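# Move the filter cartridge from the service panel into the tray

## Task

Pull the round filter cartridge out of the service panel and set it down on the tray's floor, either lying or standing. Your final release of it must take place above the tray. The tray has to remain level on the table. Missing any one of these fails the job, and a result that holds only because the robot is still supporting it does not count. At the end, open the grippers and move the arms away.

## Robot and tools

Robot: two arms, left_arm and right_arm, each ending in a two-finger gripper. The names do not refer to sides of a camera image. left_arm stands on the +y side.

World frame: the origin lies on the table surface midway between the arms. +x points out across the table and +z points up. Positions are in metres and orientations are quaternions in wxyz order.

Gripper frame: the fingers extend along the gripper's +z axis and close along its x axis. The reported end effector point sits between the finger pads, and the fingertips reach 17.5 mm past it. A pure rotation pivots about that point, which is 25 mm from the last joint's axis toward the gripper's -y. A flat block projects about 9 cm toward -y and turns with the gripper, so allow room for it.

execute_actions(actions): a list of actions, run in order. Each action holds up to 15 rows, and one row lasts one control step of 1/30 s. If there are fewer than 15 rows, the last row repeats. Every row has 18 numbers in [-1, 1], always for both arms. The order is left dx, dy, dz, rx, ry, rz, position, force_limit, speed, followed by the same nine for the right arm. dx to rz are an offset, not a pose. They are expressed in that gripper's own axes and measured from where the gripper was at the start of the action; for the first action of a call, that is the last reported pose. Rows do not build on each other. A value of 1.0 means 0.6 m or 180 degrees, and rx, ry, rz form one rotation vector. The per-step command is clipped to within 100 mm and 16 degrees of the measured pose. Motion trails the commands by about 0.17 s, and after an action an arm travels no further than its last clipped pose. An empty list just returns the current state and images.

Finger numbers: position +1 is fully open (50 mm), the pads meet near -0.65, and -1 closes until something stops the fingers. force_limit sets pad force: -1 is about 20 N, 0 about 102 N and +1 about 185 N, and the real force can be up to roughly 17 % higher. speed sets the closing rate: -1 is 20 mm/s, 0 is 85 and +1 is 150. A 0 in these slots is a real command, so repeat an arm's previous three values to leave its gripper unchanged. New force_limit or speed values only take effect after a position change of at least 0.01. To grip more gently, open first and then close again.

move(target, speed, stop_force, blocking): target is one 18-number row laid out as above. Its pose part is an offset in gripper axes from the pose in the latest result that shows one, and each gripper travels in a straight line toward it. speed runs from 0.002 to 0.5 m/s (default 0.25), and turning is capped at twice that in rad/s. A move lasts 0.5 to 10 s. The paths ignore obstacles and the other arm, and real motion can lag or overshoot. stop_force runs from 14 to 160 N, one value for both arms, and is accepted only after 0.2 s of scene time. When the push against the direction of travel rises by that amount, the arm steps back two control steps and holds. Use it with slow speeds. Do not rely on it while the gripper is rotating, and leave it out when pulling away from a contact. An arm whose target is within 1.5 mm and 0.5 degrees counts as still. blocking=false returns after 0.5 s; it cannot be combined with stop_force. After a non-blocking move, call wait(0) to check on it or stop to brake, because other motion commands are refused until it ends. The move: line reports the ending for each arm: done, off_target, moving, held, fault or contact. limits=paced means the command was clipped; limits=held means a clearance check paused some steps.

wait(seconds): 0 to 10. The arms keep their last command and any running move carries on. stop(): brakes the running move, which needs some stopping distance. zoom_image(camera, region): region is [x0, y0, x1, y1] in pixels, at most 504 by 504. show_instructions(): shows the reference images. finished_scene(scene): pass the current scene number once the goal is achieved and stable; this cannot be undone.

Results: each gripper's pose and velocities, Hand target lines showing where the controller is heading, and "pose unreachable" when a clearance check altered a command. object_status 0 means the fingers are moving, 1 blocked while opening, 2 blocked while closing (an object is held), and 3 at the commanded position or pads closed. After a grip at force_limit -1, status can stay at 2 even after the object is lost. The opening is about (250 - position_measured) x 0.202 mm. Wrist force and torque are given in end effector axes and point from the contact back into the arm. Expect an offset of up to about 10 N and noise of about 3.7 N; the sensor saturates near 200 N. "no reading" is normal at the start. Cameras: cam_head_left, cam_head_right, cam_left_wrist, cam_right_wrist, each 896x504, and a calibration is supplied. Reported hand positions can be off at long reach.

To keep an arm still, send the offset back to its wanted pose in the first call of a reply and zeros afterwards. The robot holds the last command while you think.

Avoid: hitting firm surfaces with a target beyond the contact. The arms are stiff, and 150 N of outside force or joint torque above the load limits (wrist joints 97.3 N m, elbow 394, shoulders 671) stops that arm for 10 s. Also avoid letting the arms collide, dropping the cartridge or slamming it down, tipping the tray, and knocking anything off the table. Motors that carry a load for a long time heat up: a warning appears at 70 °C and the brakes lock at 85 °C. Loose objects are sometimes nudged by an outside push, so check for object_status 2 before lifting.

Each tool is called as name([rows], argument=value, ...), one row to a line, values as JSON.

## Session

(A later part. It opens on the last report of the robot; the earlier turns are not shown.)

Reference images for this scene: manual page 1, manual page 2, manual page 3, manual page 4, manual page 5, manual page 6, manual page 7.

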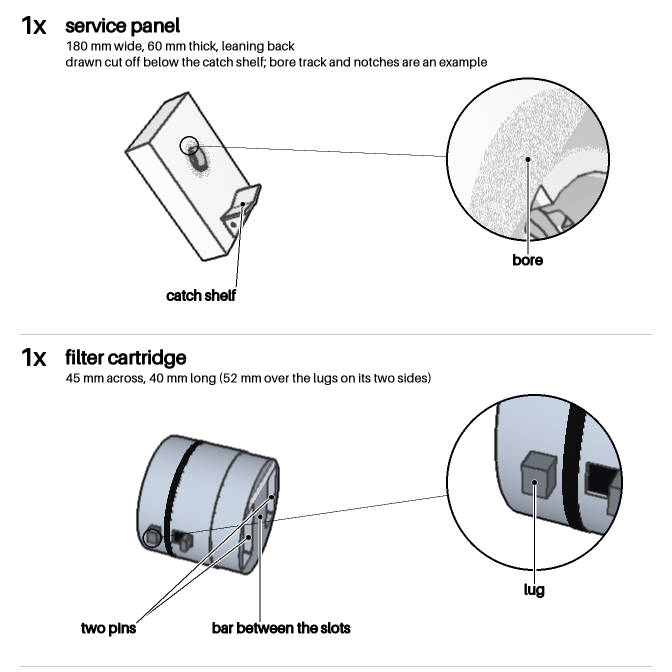

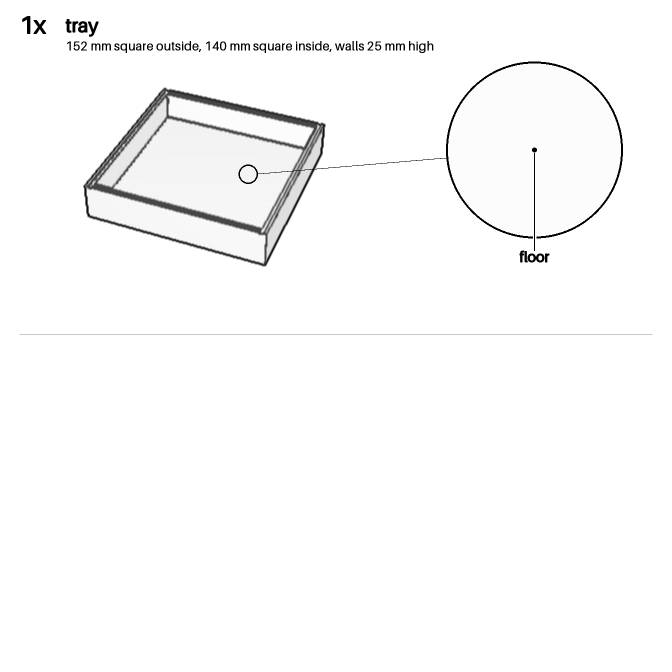

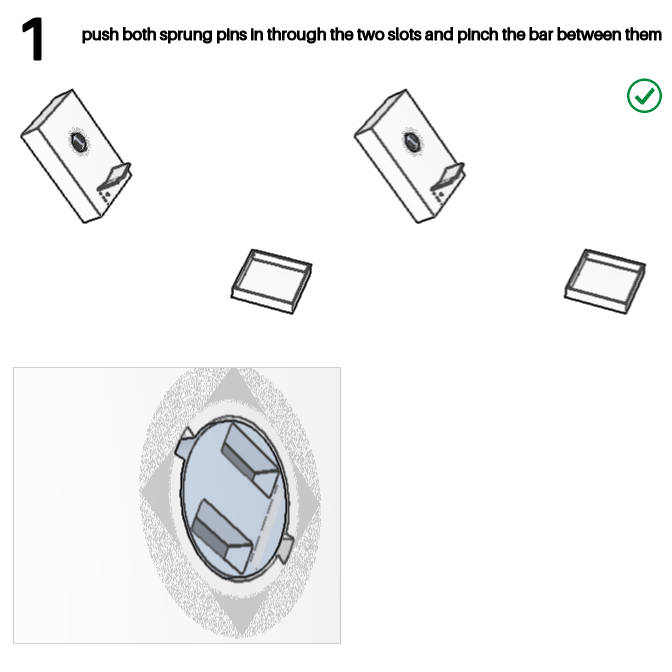

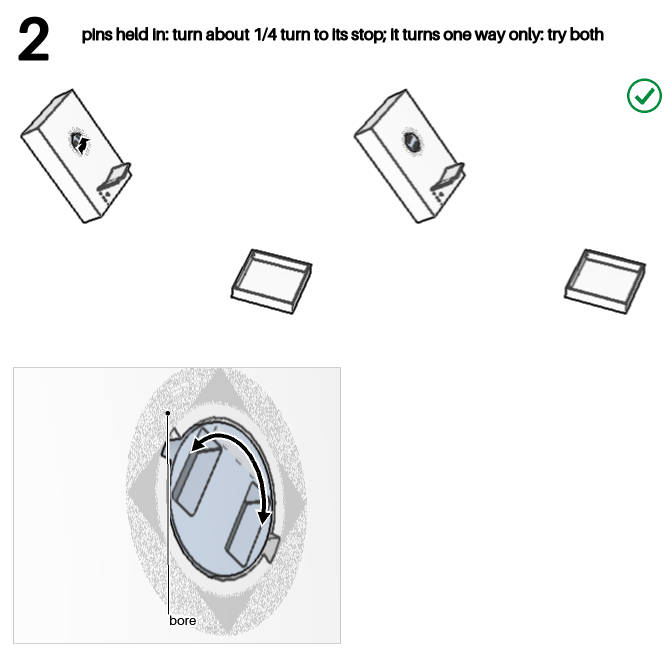

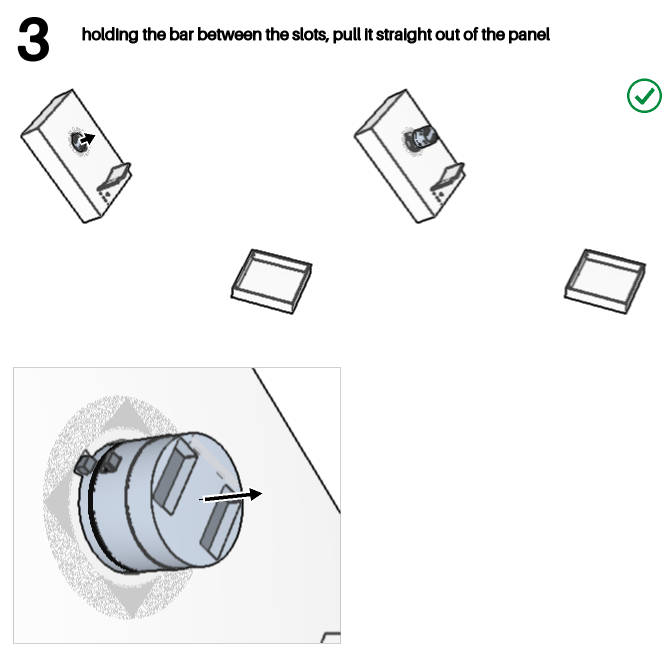

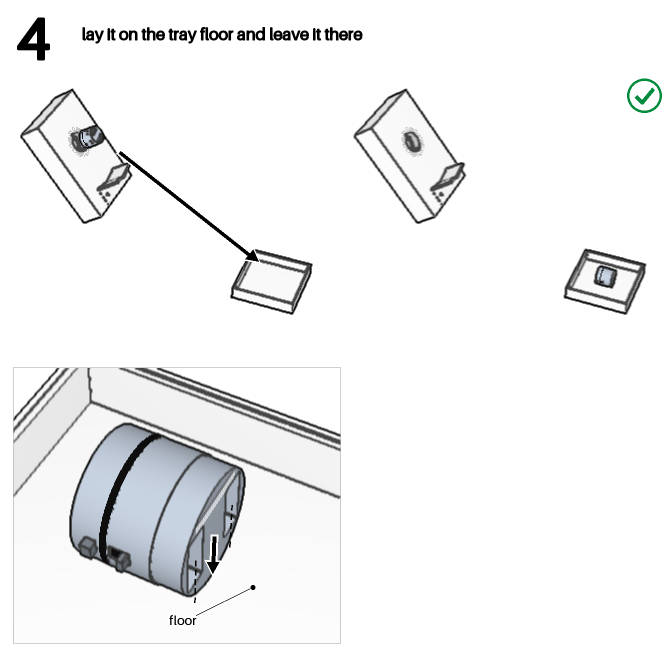

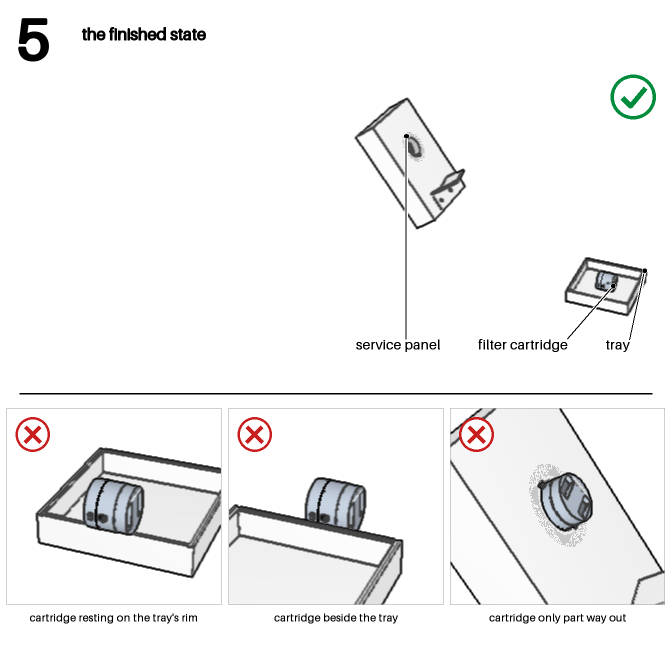

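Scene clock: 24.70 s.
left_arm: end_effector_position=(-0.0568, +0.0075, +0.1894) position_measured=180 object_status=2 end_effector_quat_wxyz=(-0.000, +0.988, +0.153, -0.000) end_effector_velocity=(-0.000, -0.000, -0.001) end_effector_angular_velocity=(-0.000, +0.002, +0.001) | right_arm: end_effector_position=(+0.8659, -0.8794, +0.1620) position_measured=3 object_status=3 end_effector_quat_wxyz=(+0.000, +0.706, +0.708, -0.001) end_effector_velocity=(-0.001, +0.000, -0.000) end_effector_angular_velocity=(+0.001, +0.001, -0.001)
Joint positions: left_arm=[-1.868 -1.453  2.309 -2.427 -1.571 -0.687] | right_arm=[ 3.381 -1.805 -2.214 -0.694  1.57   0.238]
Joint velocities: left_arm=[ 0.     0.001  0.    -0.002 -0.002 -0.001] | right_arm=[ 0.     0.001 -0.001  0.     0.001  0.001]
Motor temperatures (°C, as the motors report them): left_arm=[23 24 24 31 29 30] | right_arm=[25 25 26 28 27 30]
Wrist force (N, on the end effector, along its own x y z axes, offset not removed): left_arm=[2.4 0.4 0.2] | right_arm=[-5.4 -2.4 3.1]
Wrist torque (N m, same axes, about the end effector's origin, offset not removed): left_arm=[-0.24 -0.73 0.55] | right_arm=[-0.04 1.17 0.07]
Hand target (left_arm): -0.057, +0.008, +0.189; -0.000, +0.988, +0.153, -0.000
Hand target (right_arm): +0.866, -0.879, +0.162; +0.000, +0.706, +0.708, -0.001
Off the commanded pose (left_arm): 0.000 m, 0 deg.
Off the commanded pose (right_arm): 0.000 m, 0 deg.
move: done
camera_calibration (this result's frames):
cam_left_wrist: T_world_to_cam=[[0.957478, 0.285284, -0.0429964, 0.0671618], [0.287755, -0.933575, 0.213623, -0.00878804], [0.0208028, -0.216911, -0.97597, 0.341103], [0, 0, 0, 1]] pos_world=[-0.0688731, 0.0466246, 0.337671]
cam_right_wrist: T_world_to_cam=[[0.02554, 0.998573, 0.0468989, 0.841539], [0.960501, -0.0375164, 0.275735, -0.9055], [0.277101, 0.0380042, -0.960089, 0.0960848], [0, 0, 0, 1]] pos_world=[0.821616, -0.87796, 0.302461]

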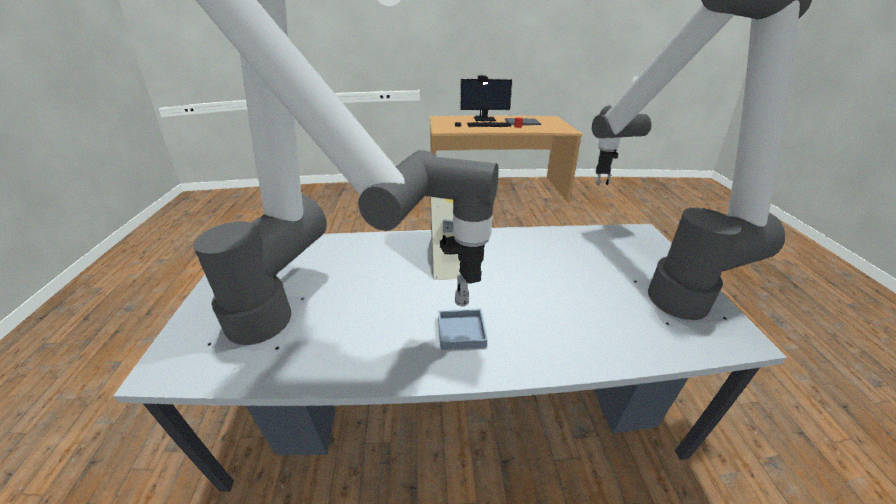

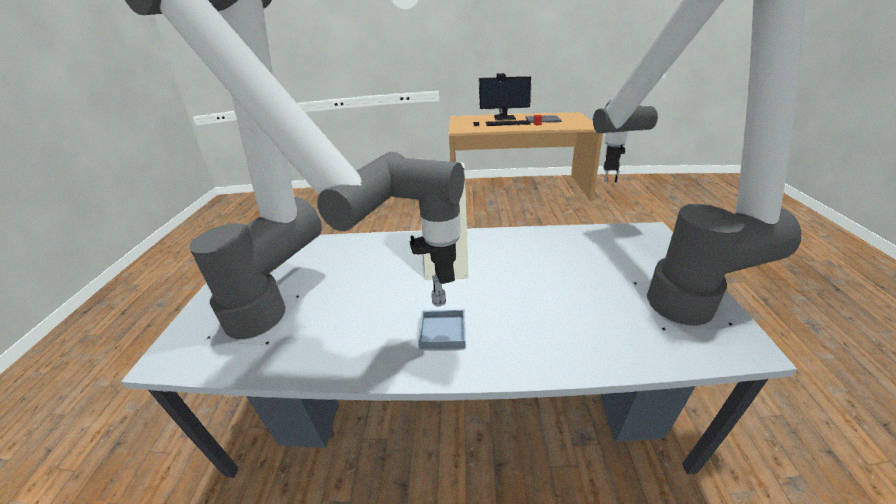

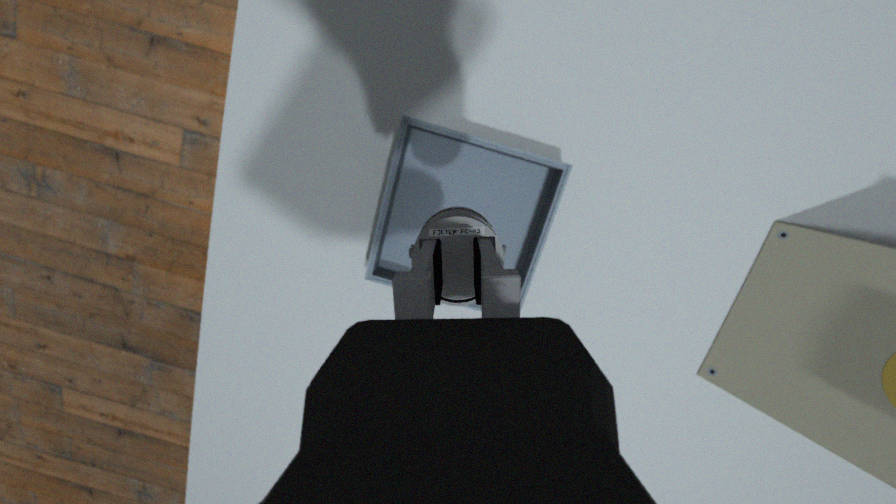

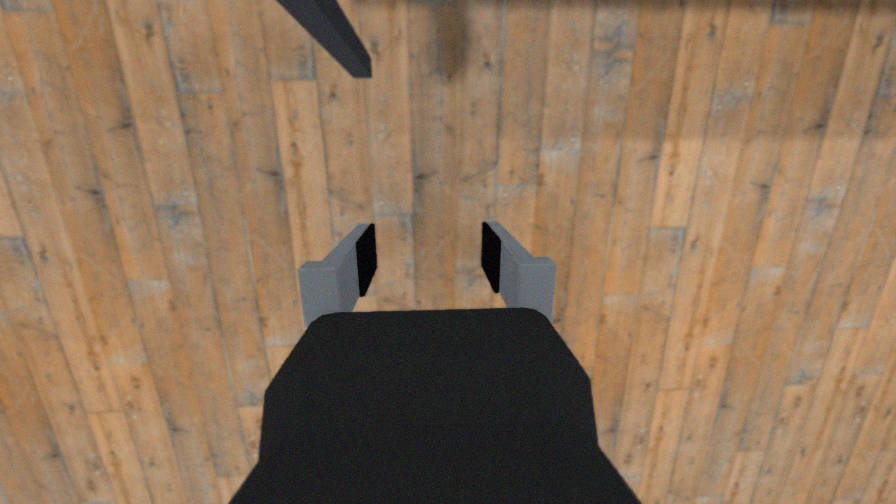

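move(target=[0.012,0,0.215,0,0,0,-1,0.1,-1,0,0,0,0,0,0,1,0,0], speed=0.15)

move(target=[0,0,0.03,0,0,0,-1,0.1,-1,0,0,0,0,0,0,1,0,0], speed=0.004, stop_force=14)

move(target=[0,0,-0.0005,0,0,0,-0.1,-0.5,-1,0,0,0,0,0,0,1,0,0])

move(target=[0,0,-0.2,0,0,0,-0.1,-0.5,-1,0,0,0,0,0,0,1,0,0], speed=0.15)

Scene clock: 29.27 s.
left_arm: end_effector_position=(-0.0497, +0.0099, +0.0607) position_measured=180 object_status=2 end_effector_quat_wxyz=(-0.000, +0.988, +0.153, -0.000) end_effector_velocity=(+0.000, -0.000, -0.002) end_effector_angular_velocity=(+0.000, +0.000, +0.000) | right_arm: end_effector_position=(+0.8659, -0.8794, +0.1620) position_measured=3 object_status=3 end_effector_quat_wxyz=(+0.000, +0.706, +0.708, -0.001) end_effector_velocity=(+0.002, +0.000, +0.002) end_effector_angular_velocity=(+0.000, -0.004, +0.000)
Joint positions: left_arm=[-1.86  -1.282  2.382 -2.671 -1.571 -0.679] | right_arm=[ 3.381 -1.805 -2.214 -0.694  1.57   0.238]
Joint velocities: left_arm=[ 0.001  0.003  0.    -0.003 -0.     0.   ] | right_arm=[ 0.     0.001  0.002  0.    -0.    -0.   ]
Motor temperatures (°C, as the motors report them): left_arm=[23 24 24 31 29 30] | right_arm=[25 25 26 28 27 30]
Wrist force (N, on the end effector, along its own x y z axes, offset not removed): left_arm=[3.0 1.8 0.7] | right_arm=[-5.7 -3.3 5.3]
Wrist torque (N m, same axes, about the end effector's origin, offset not removed): left_arm=[-0.02 -0.73 0.57] | right_arm=[-0.11 1.38 0.01]
Hand target (left_arm): -0.050, +0.010, +0.061; -0.000, +0.988, +0.153, -0.000
Hand target (right_arm): +0.866, -0.879, +0.162; +0.000, +0.706, +0.708, -0.001
Off the commanded pose (left_arm): 0.000 m, 0 deg.
Off the commanded pose (right_arm): 0.000 m, 0 deg.
move: done
camera_calibration (this result's frames):
cam_left_wrist: T_world_to_cam=[[0.957479, 0.285279, -0.0430158, 0.0541981], [0.287754, -0.933567, 0.213662, 0.0188434], [0.0207951, -0.216954, -0.97596, 0.215809], [0, 0, 0, 1]] pos_world=[-0.0618035, 0.0489508, 0.208927]
cam_right_wrist: T_world_to_cam=[[0.0255398, 0.998573, 0.0468991, 0.841539], [0.960501, -0.0375163, 0.275735, -0.9055], [0.277101, 0.0380044, -0.960089, 0.0960848], [0, 0, 0, 1]] pos_world=[0.821616, -0.87796, 0.302461]

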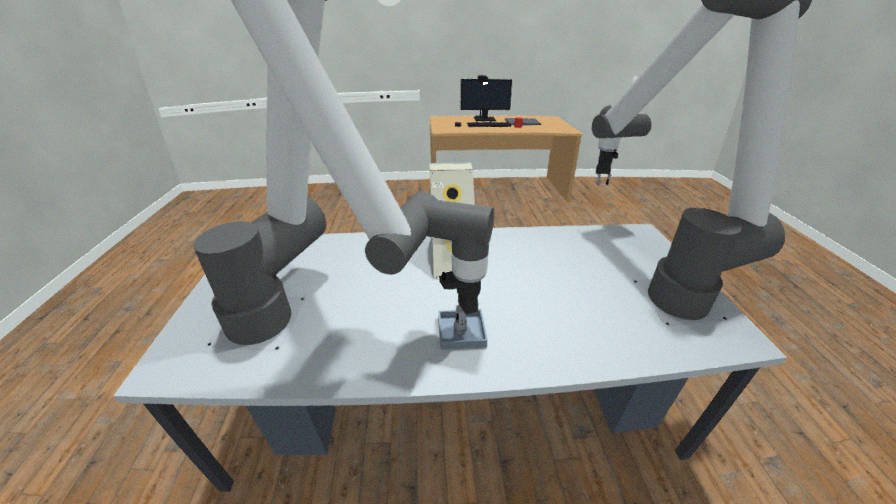

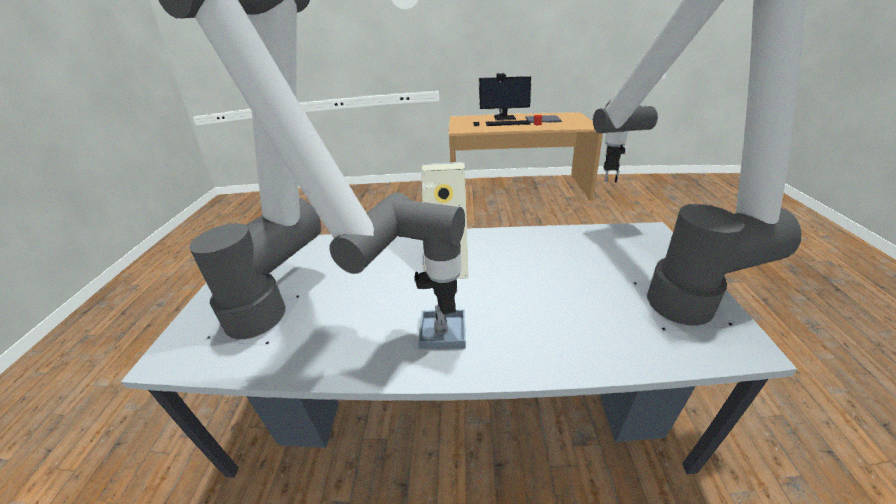

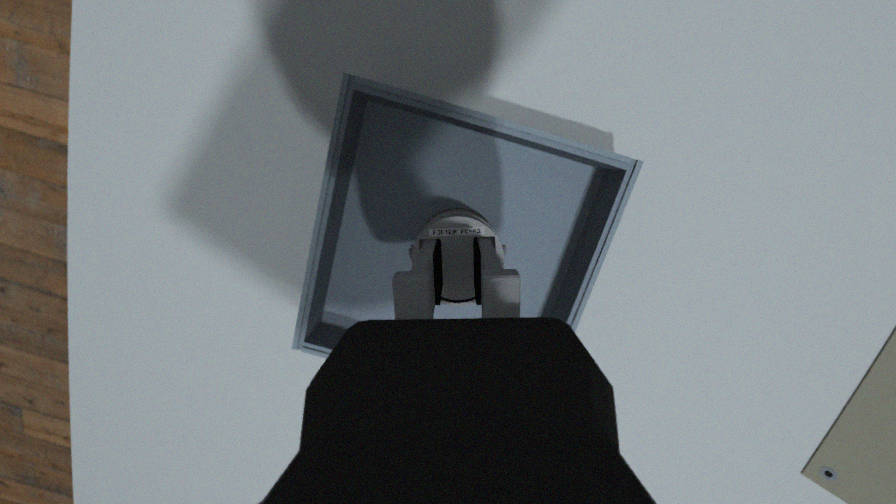

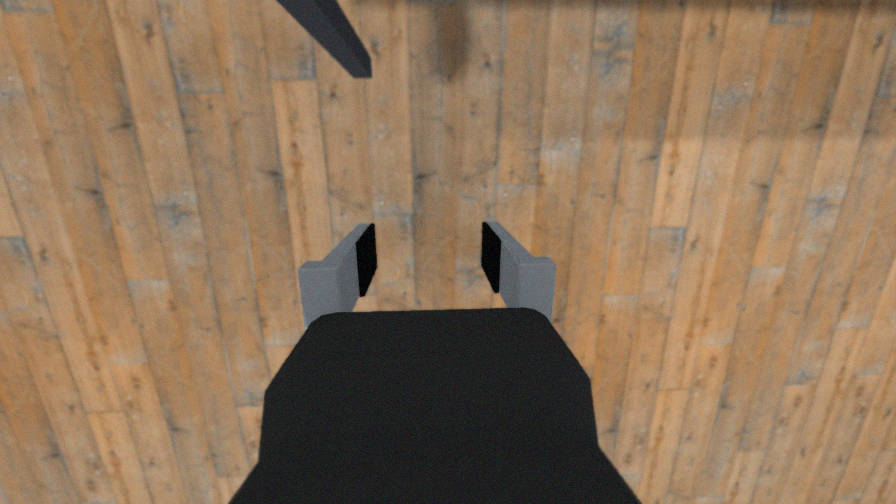

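Scene clock: 30.80 s.
left_arm: end_effector_position=(-0.0497, +0.0098, +0.0560) position_measured=180 object_status=2 end_effector_quat_wxyz=(-0.000, +0.988, +0.153, -0.000) end_effector_velocity=(+0.001, +0.001, +0.000) end_effector_angular_velocity=(+0.002, -0.001, +0.001) | right_arm: end_effector_position=(+0.8659, -0.8794, +0.1620) position_measured=3 object_status=3 end_effector_quat_wxyz=(+0.000, +0.706, +0.708, -0.001) end_effector_velocity=(-0.001, -0.000, +0.000) end_effector_angular_velocity=(+0.000, -0.000, -0.001)
Joint positions: left_arm=[-1.86  -1.275  2.384 -2.68  -1.571 -0.679] | right_arm=[ 3.381 -1.805 -2.214 -0.694  1.57   0.238]
Joint velocities: left_arm=[ 0.    -0.001 -0.     0.003  0.001 -0.   ] | right_arm=[ 0.     0.001 -0.001 -0.     0.     0.001]
Motor temperatures (°C, as the motors report them): left_arm=[23 24 24 31 29 30] | right_arm=[25 25 26 28 27 30]
Wrist force (N, on the end effector, along its own x y z axes, offset not removed): left_arm=[-8.4 2.3 -23.2] | right_arm=[-5.5 -2.2 2.0]
Wrist torque (N m, same axes, about the end effector's origin, offset not removed): left_arm=[0.37 0.23 0.57] | right_arm=[0.01 1.28 -0.01]
Hand target (left_arm): -0.050, +0.010, +0.056; -0.000, +0.988, +0.153, -0.000
Hand target (right_arm): +0.866, -0.879, +0.162; +0.000, +0.706, +0.708, -0.001
Off the commanded pose (left_arm): 0.013 m, 0 deg.
Off the commanded pose (right_arm): 0.000 m, 0 deg.
move: contact (left_arm)
camera_calibration (this result's frames):
cam_left_wrist: T_world_to_cam=[[0.957478, 0.285273, -0.0430789, 0.054013], [0.28776, -0.933546, 0.213743, 0.0198175], [0.020759, -0.21705, -0.97594, 0.211225], [0, 0, 0, 1]] pos_world=[-0.0618037, 0.0489385, 0.204234]
cam_right_wrist: T_world_to_cam=[[0.02554, 0.998573, 0.0468989, 0.841539], [0.960501, -0.0375164, 0.275735, -0.9055], [0.277101, 0.0380042, -0.960089, 0.0960845], [0, 0, 0, 1]] pos_world=[0.821616, -0.877961, 0.302461]

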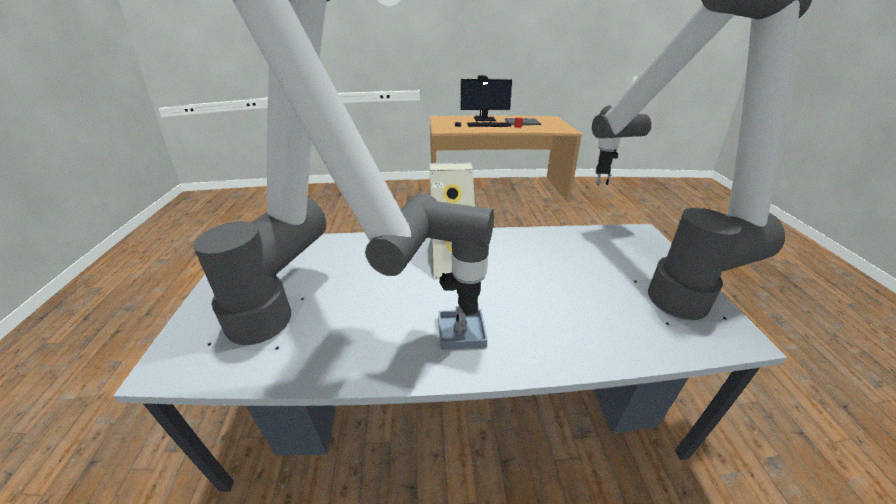

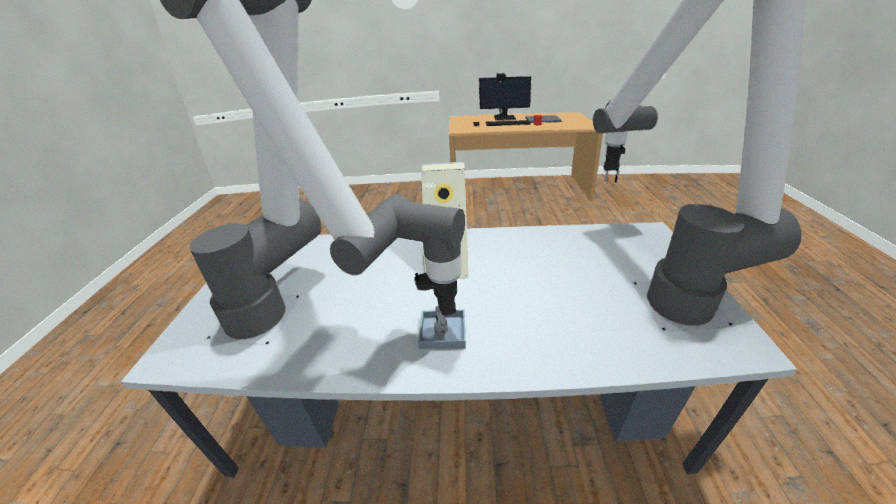

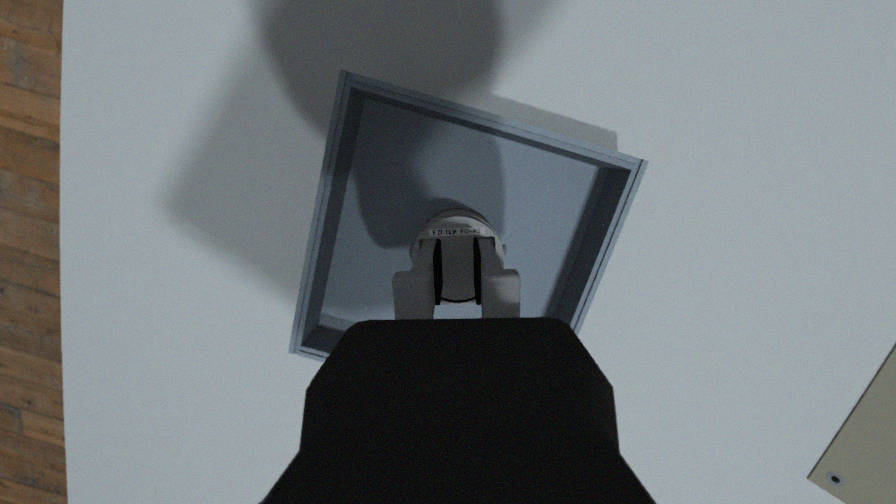

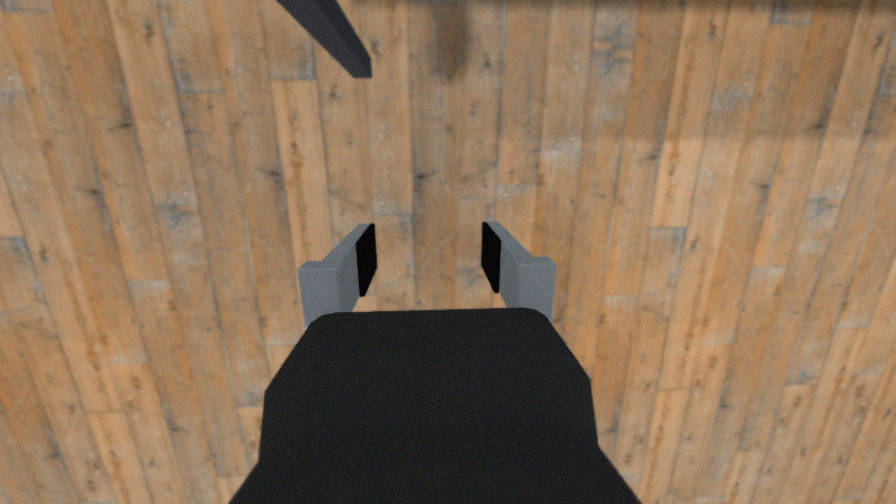

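Scene clock: 31.50 s.
left_arm: end_effector_position=(-0.0497, +0.0099, +0.0563) position_measured=167 object_status=3 end_effector_quat_wxyz=(-0.000, +0.988, +0.153, -0.000) end_effector_velocity=(-0.000, -0.000, +0.000) end_effector_angular_velocity=(+0.000, -0.000, +0.002) | right_arm: end_effector_position=(+0.8659, -0.8794, +0.1620) position_measured=3 object_status=3 end_effector_quat_wxyz=(+0.000, +0.706, +0.708, -0.001) end_effector_velocity=(-0.000, +0.000, -0.000) end_effector_angular_velocity=(+0.000, +0.000, +0.000)
Joint positions: left_arm=[-1.86  -1.275  2.384 -2.679 -1.571 -0.679] | right_arm=[ 3.381 -1.805 -2.214 -0.694  1.57   0.238]
Joint velocities: left_arm=[-0.    -0.    -0.     0.001  0.    -0.002] | right_arm=[-0.     0.    -0.001  0.     0.    -0.   ]
Motor temperatures (°C, as the motors report them): left_arm=[23 24 24 31 29 30] | right_arm=[25 25 26 28 27 30]
Wrist force (N, on the end effector, along its own x y z axes, offset not removed): left_arm=[4.1 2.5 -5.8] | right_arm=[-5.5 -4.8 2.2]
Wrist torque (N m, same axes, about the end effector's origin, offset not removed): left_arm=[0.15 -1.00 0.44] | right_arm=[-0.42 1.29 0.07]
Hand target (left_arm): -0.050, +0.010, +0.056; -0.000, +0.988, +0.153, -0.000
Hand target (right_arm): +0.866, -0.879, +0.162; +0.000, +0.706, +0.708, -0.001
Off the commanded pose (left_arm): 0.000 m, 0 deg.
Off the commanded pose (right_arm): 0.000 m, 0 deg.
move: done
camera_calibration (this result's frames):
cam_left_wrist: T_world_to_cam=[[0.957479, 0.285277, -0.0430129, 0.053969], [0.287751, -0.933568, 0.21366, 0.019832], [0.0207969, -0.216952, -0.975961, 0.211486], [0, 0, 0, 1]] pos_world=[-0.0617791, 0.0490007, 0.204486]
cam_right_wrist: T_world_to_cam=[[0.0255397, 0.998573, 0.046899, 0.841539], [0.960501, -0.0375162, 0.275735, -0.9055], [0.277101, 0.0380043, -0.960089, 0.0960847], [0, 0, 0, 1]] pos_world=[0.821616, -0.87796, 0.302461]

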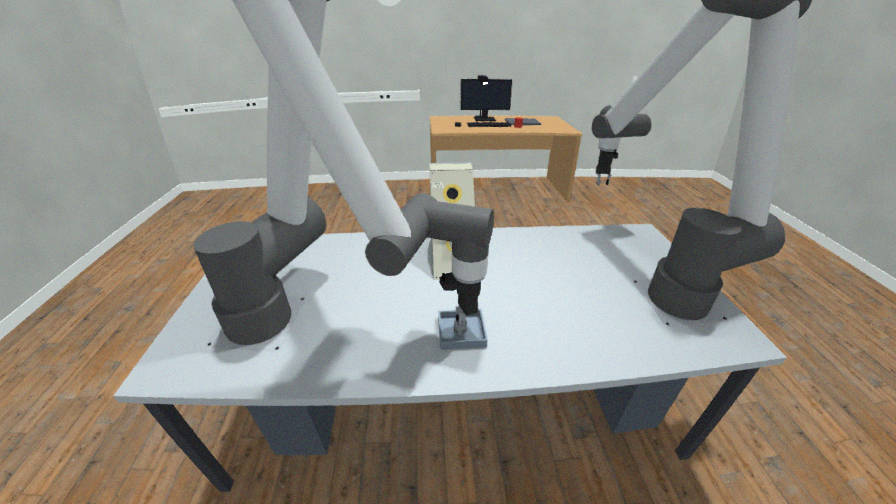

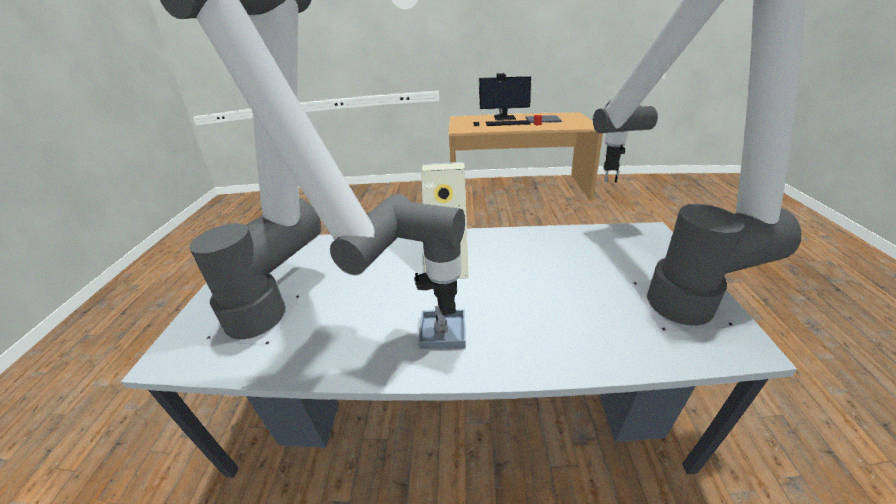

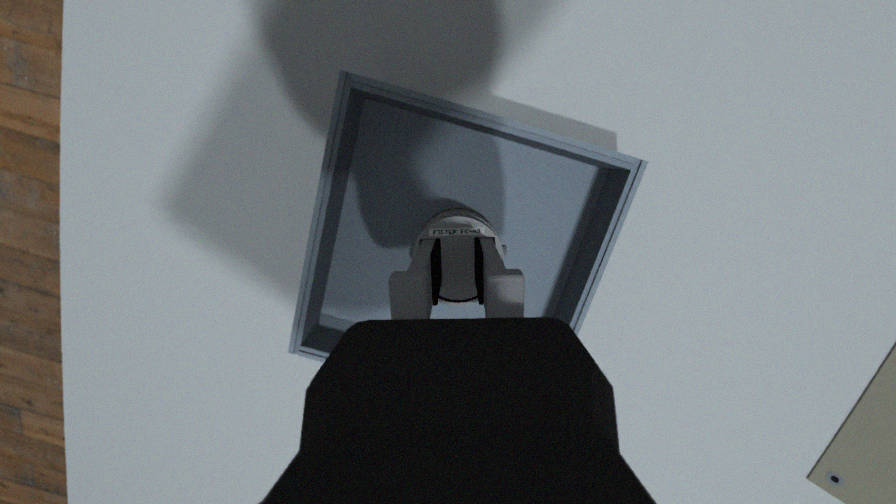

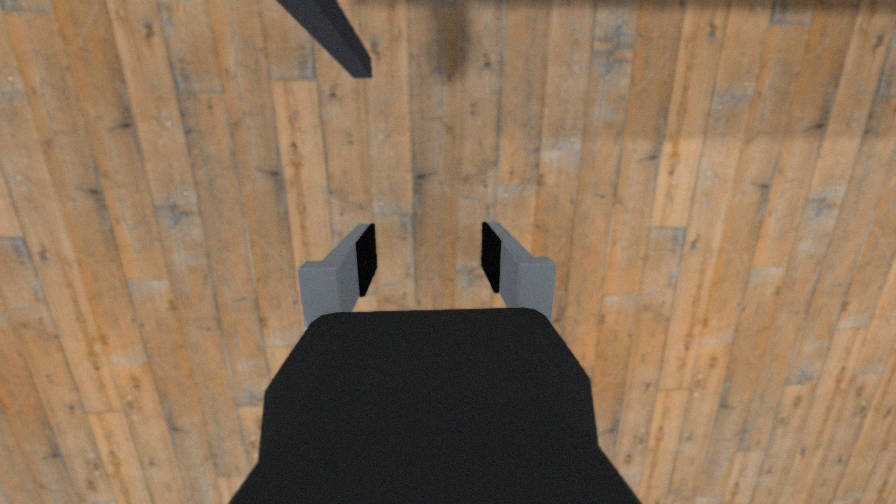

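Scene clock: 32.77 s.
left_arm: end_effector_position=(-0.0497, +0.0098, +0.1760) position_measured=167 object_status=3 end_effector_quat_wxyz=(-0.000, +0.988, +0.153, -0.000) end_effector_velocity=(-0.001, +0.000, +0.001) end_effector_angular_velocity=(+0.000, +0.000, -0.001) | right_arm: end_effector_position=(+0.8659, -0.8794, +0.1620) position_measured=3 object_status=3 end_effector_quat_wxyz=(+0.000, +0.706, +0.708, -0.001) end_effector_velocity=(+0.000, -0.000, -0.000) end_effector_angular_velocity=(-0.000, -0.000, -0.000)
Joint positions: left_arm=[-1.86  -1.44   2.322 -2.452 -1.571 -0.68 ] | right_arm=[ 3.381 -1.805 -2.214 -0.694  1.57   0.238]
Joint velocities: left_arm=[-0.001 -0.002 -0.001  0.003 -0.     0.   ] | right_arm=[ 0. -0. -0.  0. -0.  0.]
Motor temperatures (°C, as the motors report them): left_arm=[23 24 24 31 29 30] | right_arm=[25 25 26 28 27 30]
Wrist force (N, on the end effector, along its own x y z axes, offset not removed): left_arm=[1.6 2.9 -2.3] | right_arm=[-6.4 1.8 4.5]
Wrist torque (N m, same axes, about the end effector's origin, offset not removed): left_arm=[0.08 -0.62 0.63] | right_arm=[0.85 1.48 0.04]
Hand target (left_arm): -0.050, +0.010, +0.176; -0.000, +0.988, +0.153, -0.000
Hand target (right_arm): +0.866, -0.879, +0.162; +0.000, +0.706, +0.708, -0.001
Off the commanded pose (left_arm): 0.000 m, 0 deg.
Off the commanded pose (right_arm): 0.000 m, 0 deg.
move: done
camera_calibration (this result's frames):
cam_left_wrist: T_world_to_cam=[[0.957445, 0.285397, -0.0429915, 0.0592221], [0.287863, -0.933539, 0.213634, -0.00585066], [0.0208361, -0.216918, -0.975967, 0.328347], [0, 0, 0, 1]] pos_world=[-0.0618591, 0.0488609, 0.324252]
cam_right_wrist: T_world_to_cam=[[0.0255399, 0.998573, 0.046899, 0.841539], [0.960501, -0.0375163, 0.275735, -0.9055], [0.277101, 0.0380043, -0.960089, 0.0960847], [0, 0, 0, 1]] pos_world=[0.821616, -0.87796, 0.302461]

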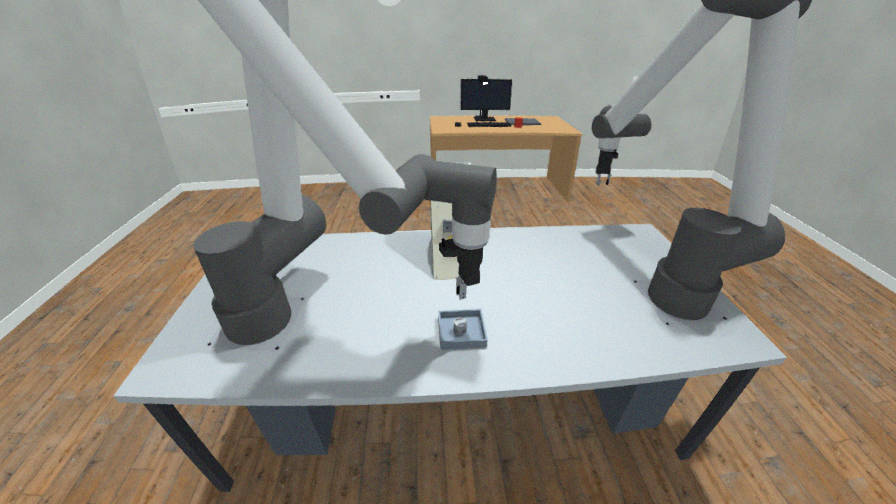

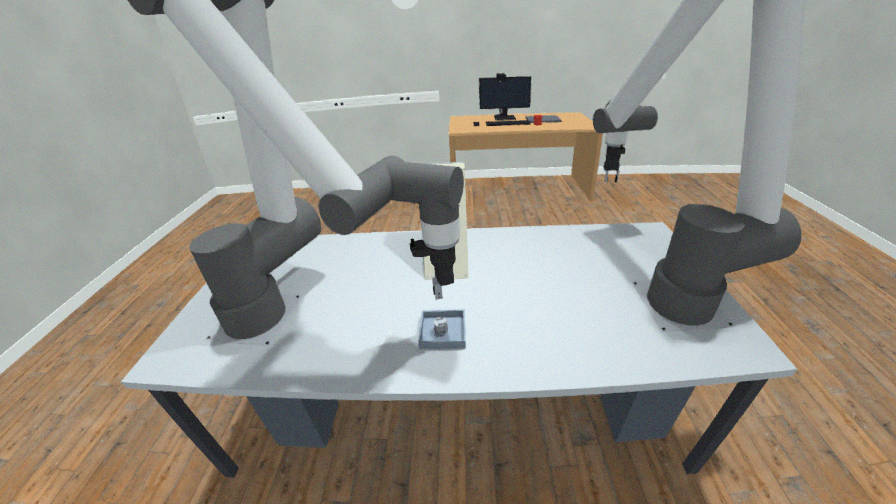

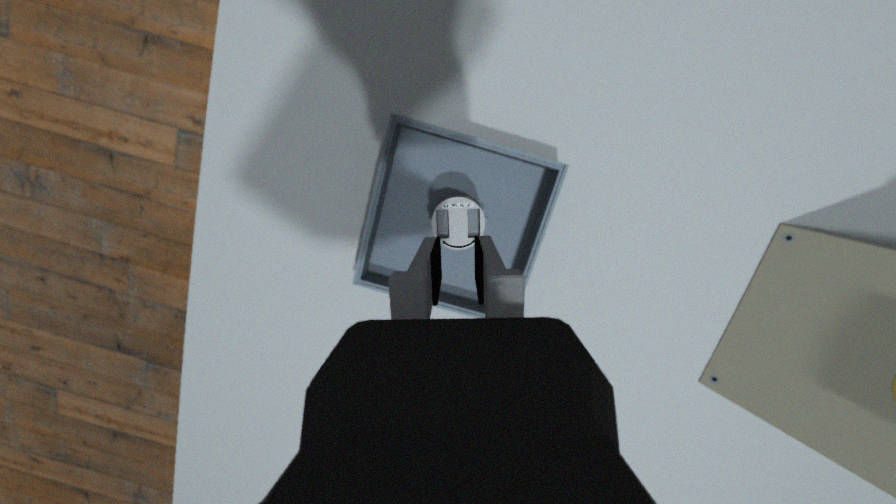

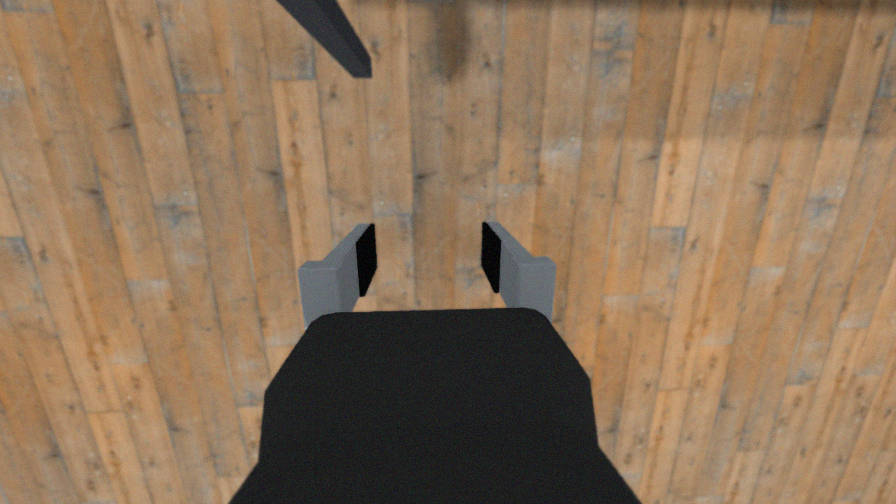

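execute_actions(actions=[])

Scene clock: 32.93 s.
left_arm: end_effector_position=(-0.0498, +0.0098, +0.1761) position_measured=167 object_status=3 end_effector_quat_wxyz=(-0.000, +0.988, +0.153, -0.000) end_effector_velocity=(-0.000, +0.000, +0.000) end_effector_angular_velocity=(-0.000, -0.000, +0.000) | right_arm: end_effector_position=(+0.8659, -0.8794, +0.1620) position_measured=3 object_status=3 end_effector_quat_wxyz=(+0.000, +0.706, +0.708, -0.001) end_effector_velocity=(+0.000, +0.000, +0.000) end_effector_angular_velocity=(+0.000, -0.001, -0.000)
Joint positions: left_arm=[-1.86  -1.44   2.322 -2.452 -1.571 -0.68 ] | right_arm=[ 3.381 -1.805 -2.214 -0.694  1.57   0.238]
Joint velocities: left_arm=[-0.    -0.    -0.     0.     0.    -0.001] | right_arm=[ 0. -0.  0.  0. -0.  0.]
Motor temperatures (°C, as the motors report them): left_arm=[23 24 24 31 29 30] | right_arm=[25 25 26 28 27 30]
Wrist force (N, on the end effector, along its own x y z axes, offset not removed): left_arm=[4.2 2.3 -2.1] | right_arm=[-6.4 -1.4 2.4]
Wrist torque (N m, same axes, about the end effector's origin, offset not removed): left_arm=[0.01 -1.07 0.35] | right_arm=[0.19 1.47 0.13]
Hand target (left_arm): -0.050, +0.010, +0.176; -0.000, +0.988, +0.153, -0.000
Hand target (right_arm): +0.866, -0.879, +0.162; +0.000, +0.706, +0.708, -0.001
Off the commanded pose (left_arm): 0.000 m, 0 deg.
Off the commanded pose (right_arm): 0.000 m, 0 deg.
camera_calibration (this result's frames):
cam_left_wrist: T_world_to_cam=[[0.957452, 0.285373, -0.0429959, 0.0592786], [0.287841, -0.933545, 0.213639, -0.00586285], [0.0208282, -0.216925, -0.975966, 0.328439], [0, 0, 0, 1]] pos_world=[-0.0619096, 0.0488571, 0.324347]
cam_right_wrist: T_world_to_cam=[[0.0255397, 0.998573, 0.0468991, 0.841539], [0.960501, -0.0375161, 0.275735, -0.9055], [0.277101, 0.0380045, -0.960089, 0.0960849], [0, 0, 0, 1]] pos_world=[0.821616, -0.87796, 0.302461]

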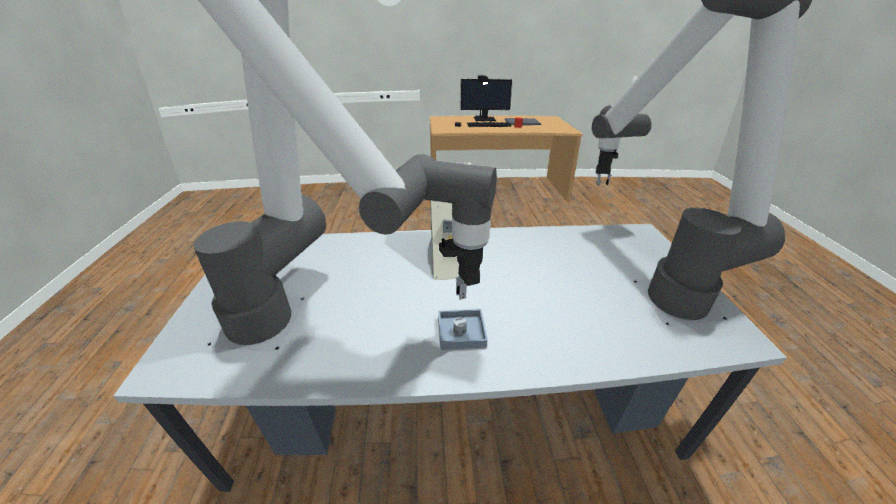

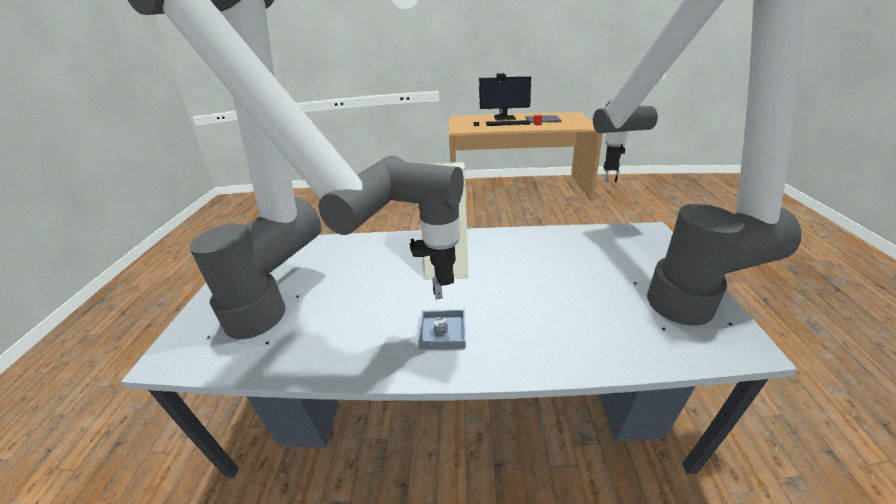

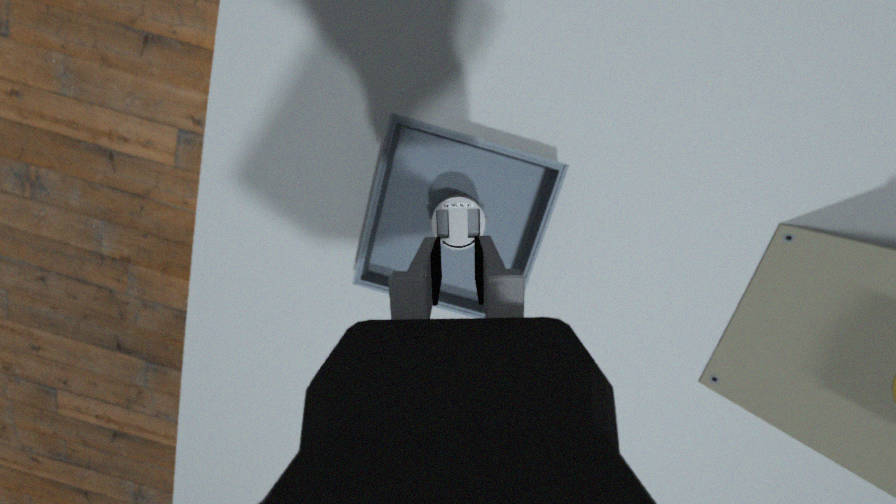

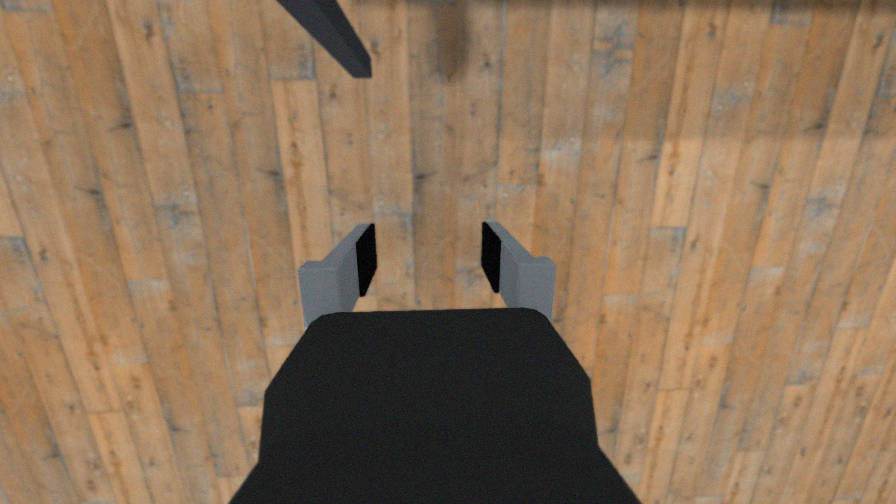

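finished_scene(scene=2)

The scene is finished: the task was done.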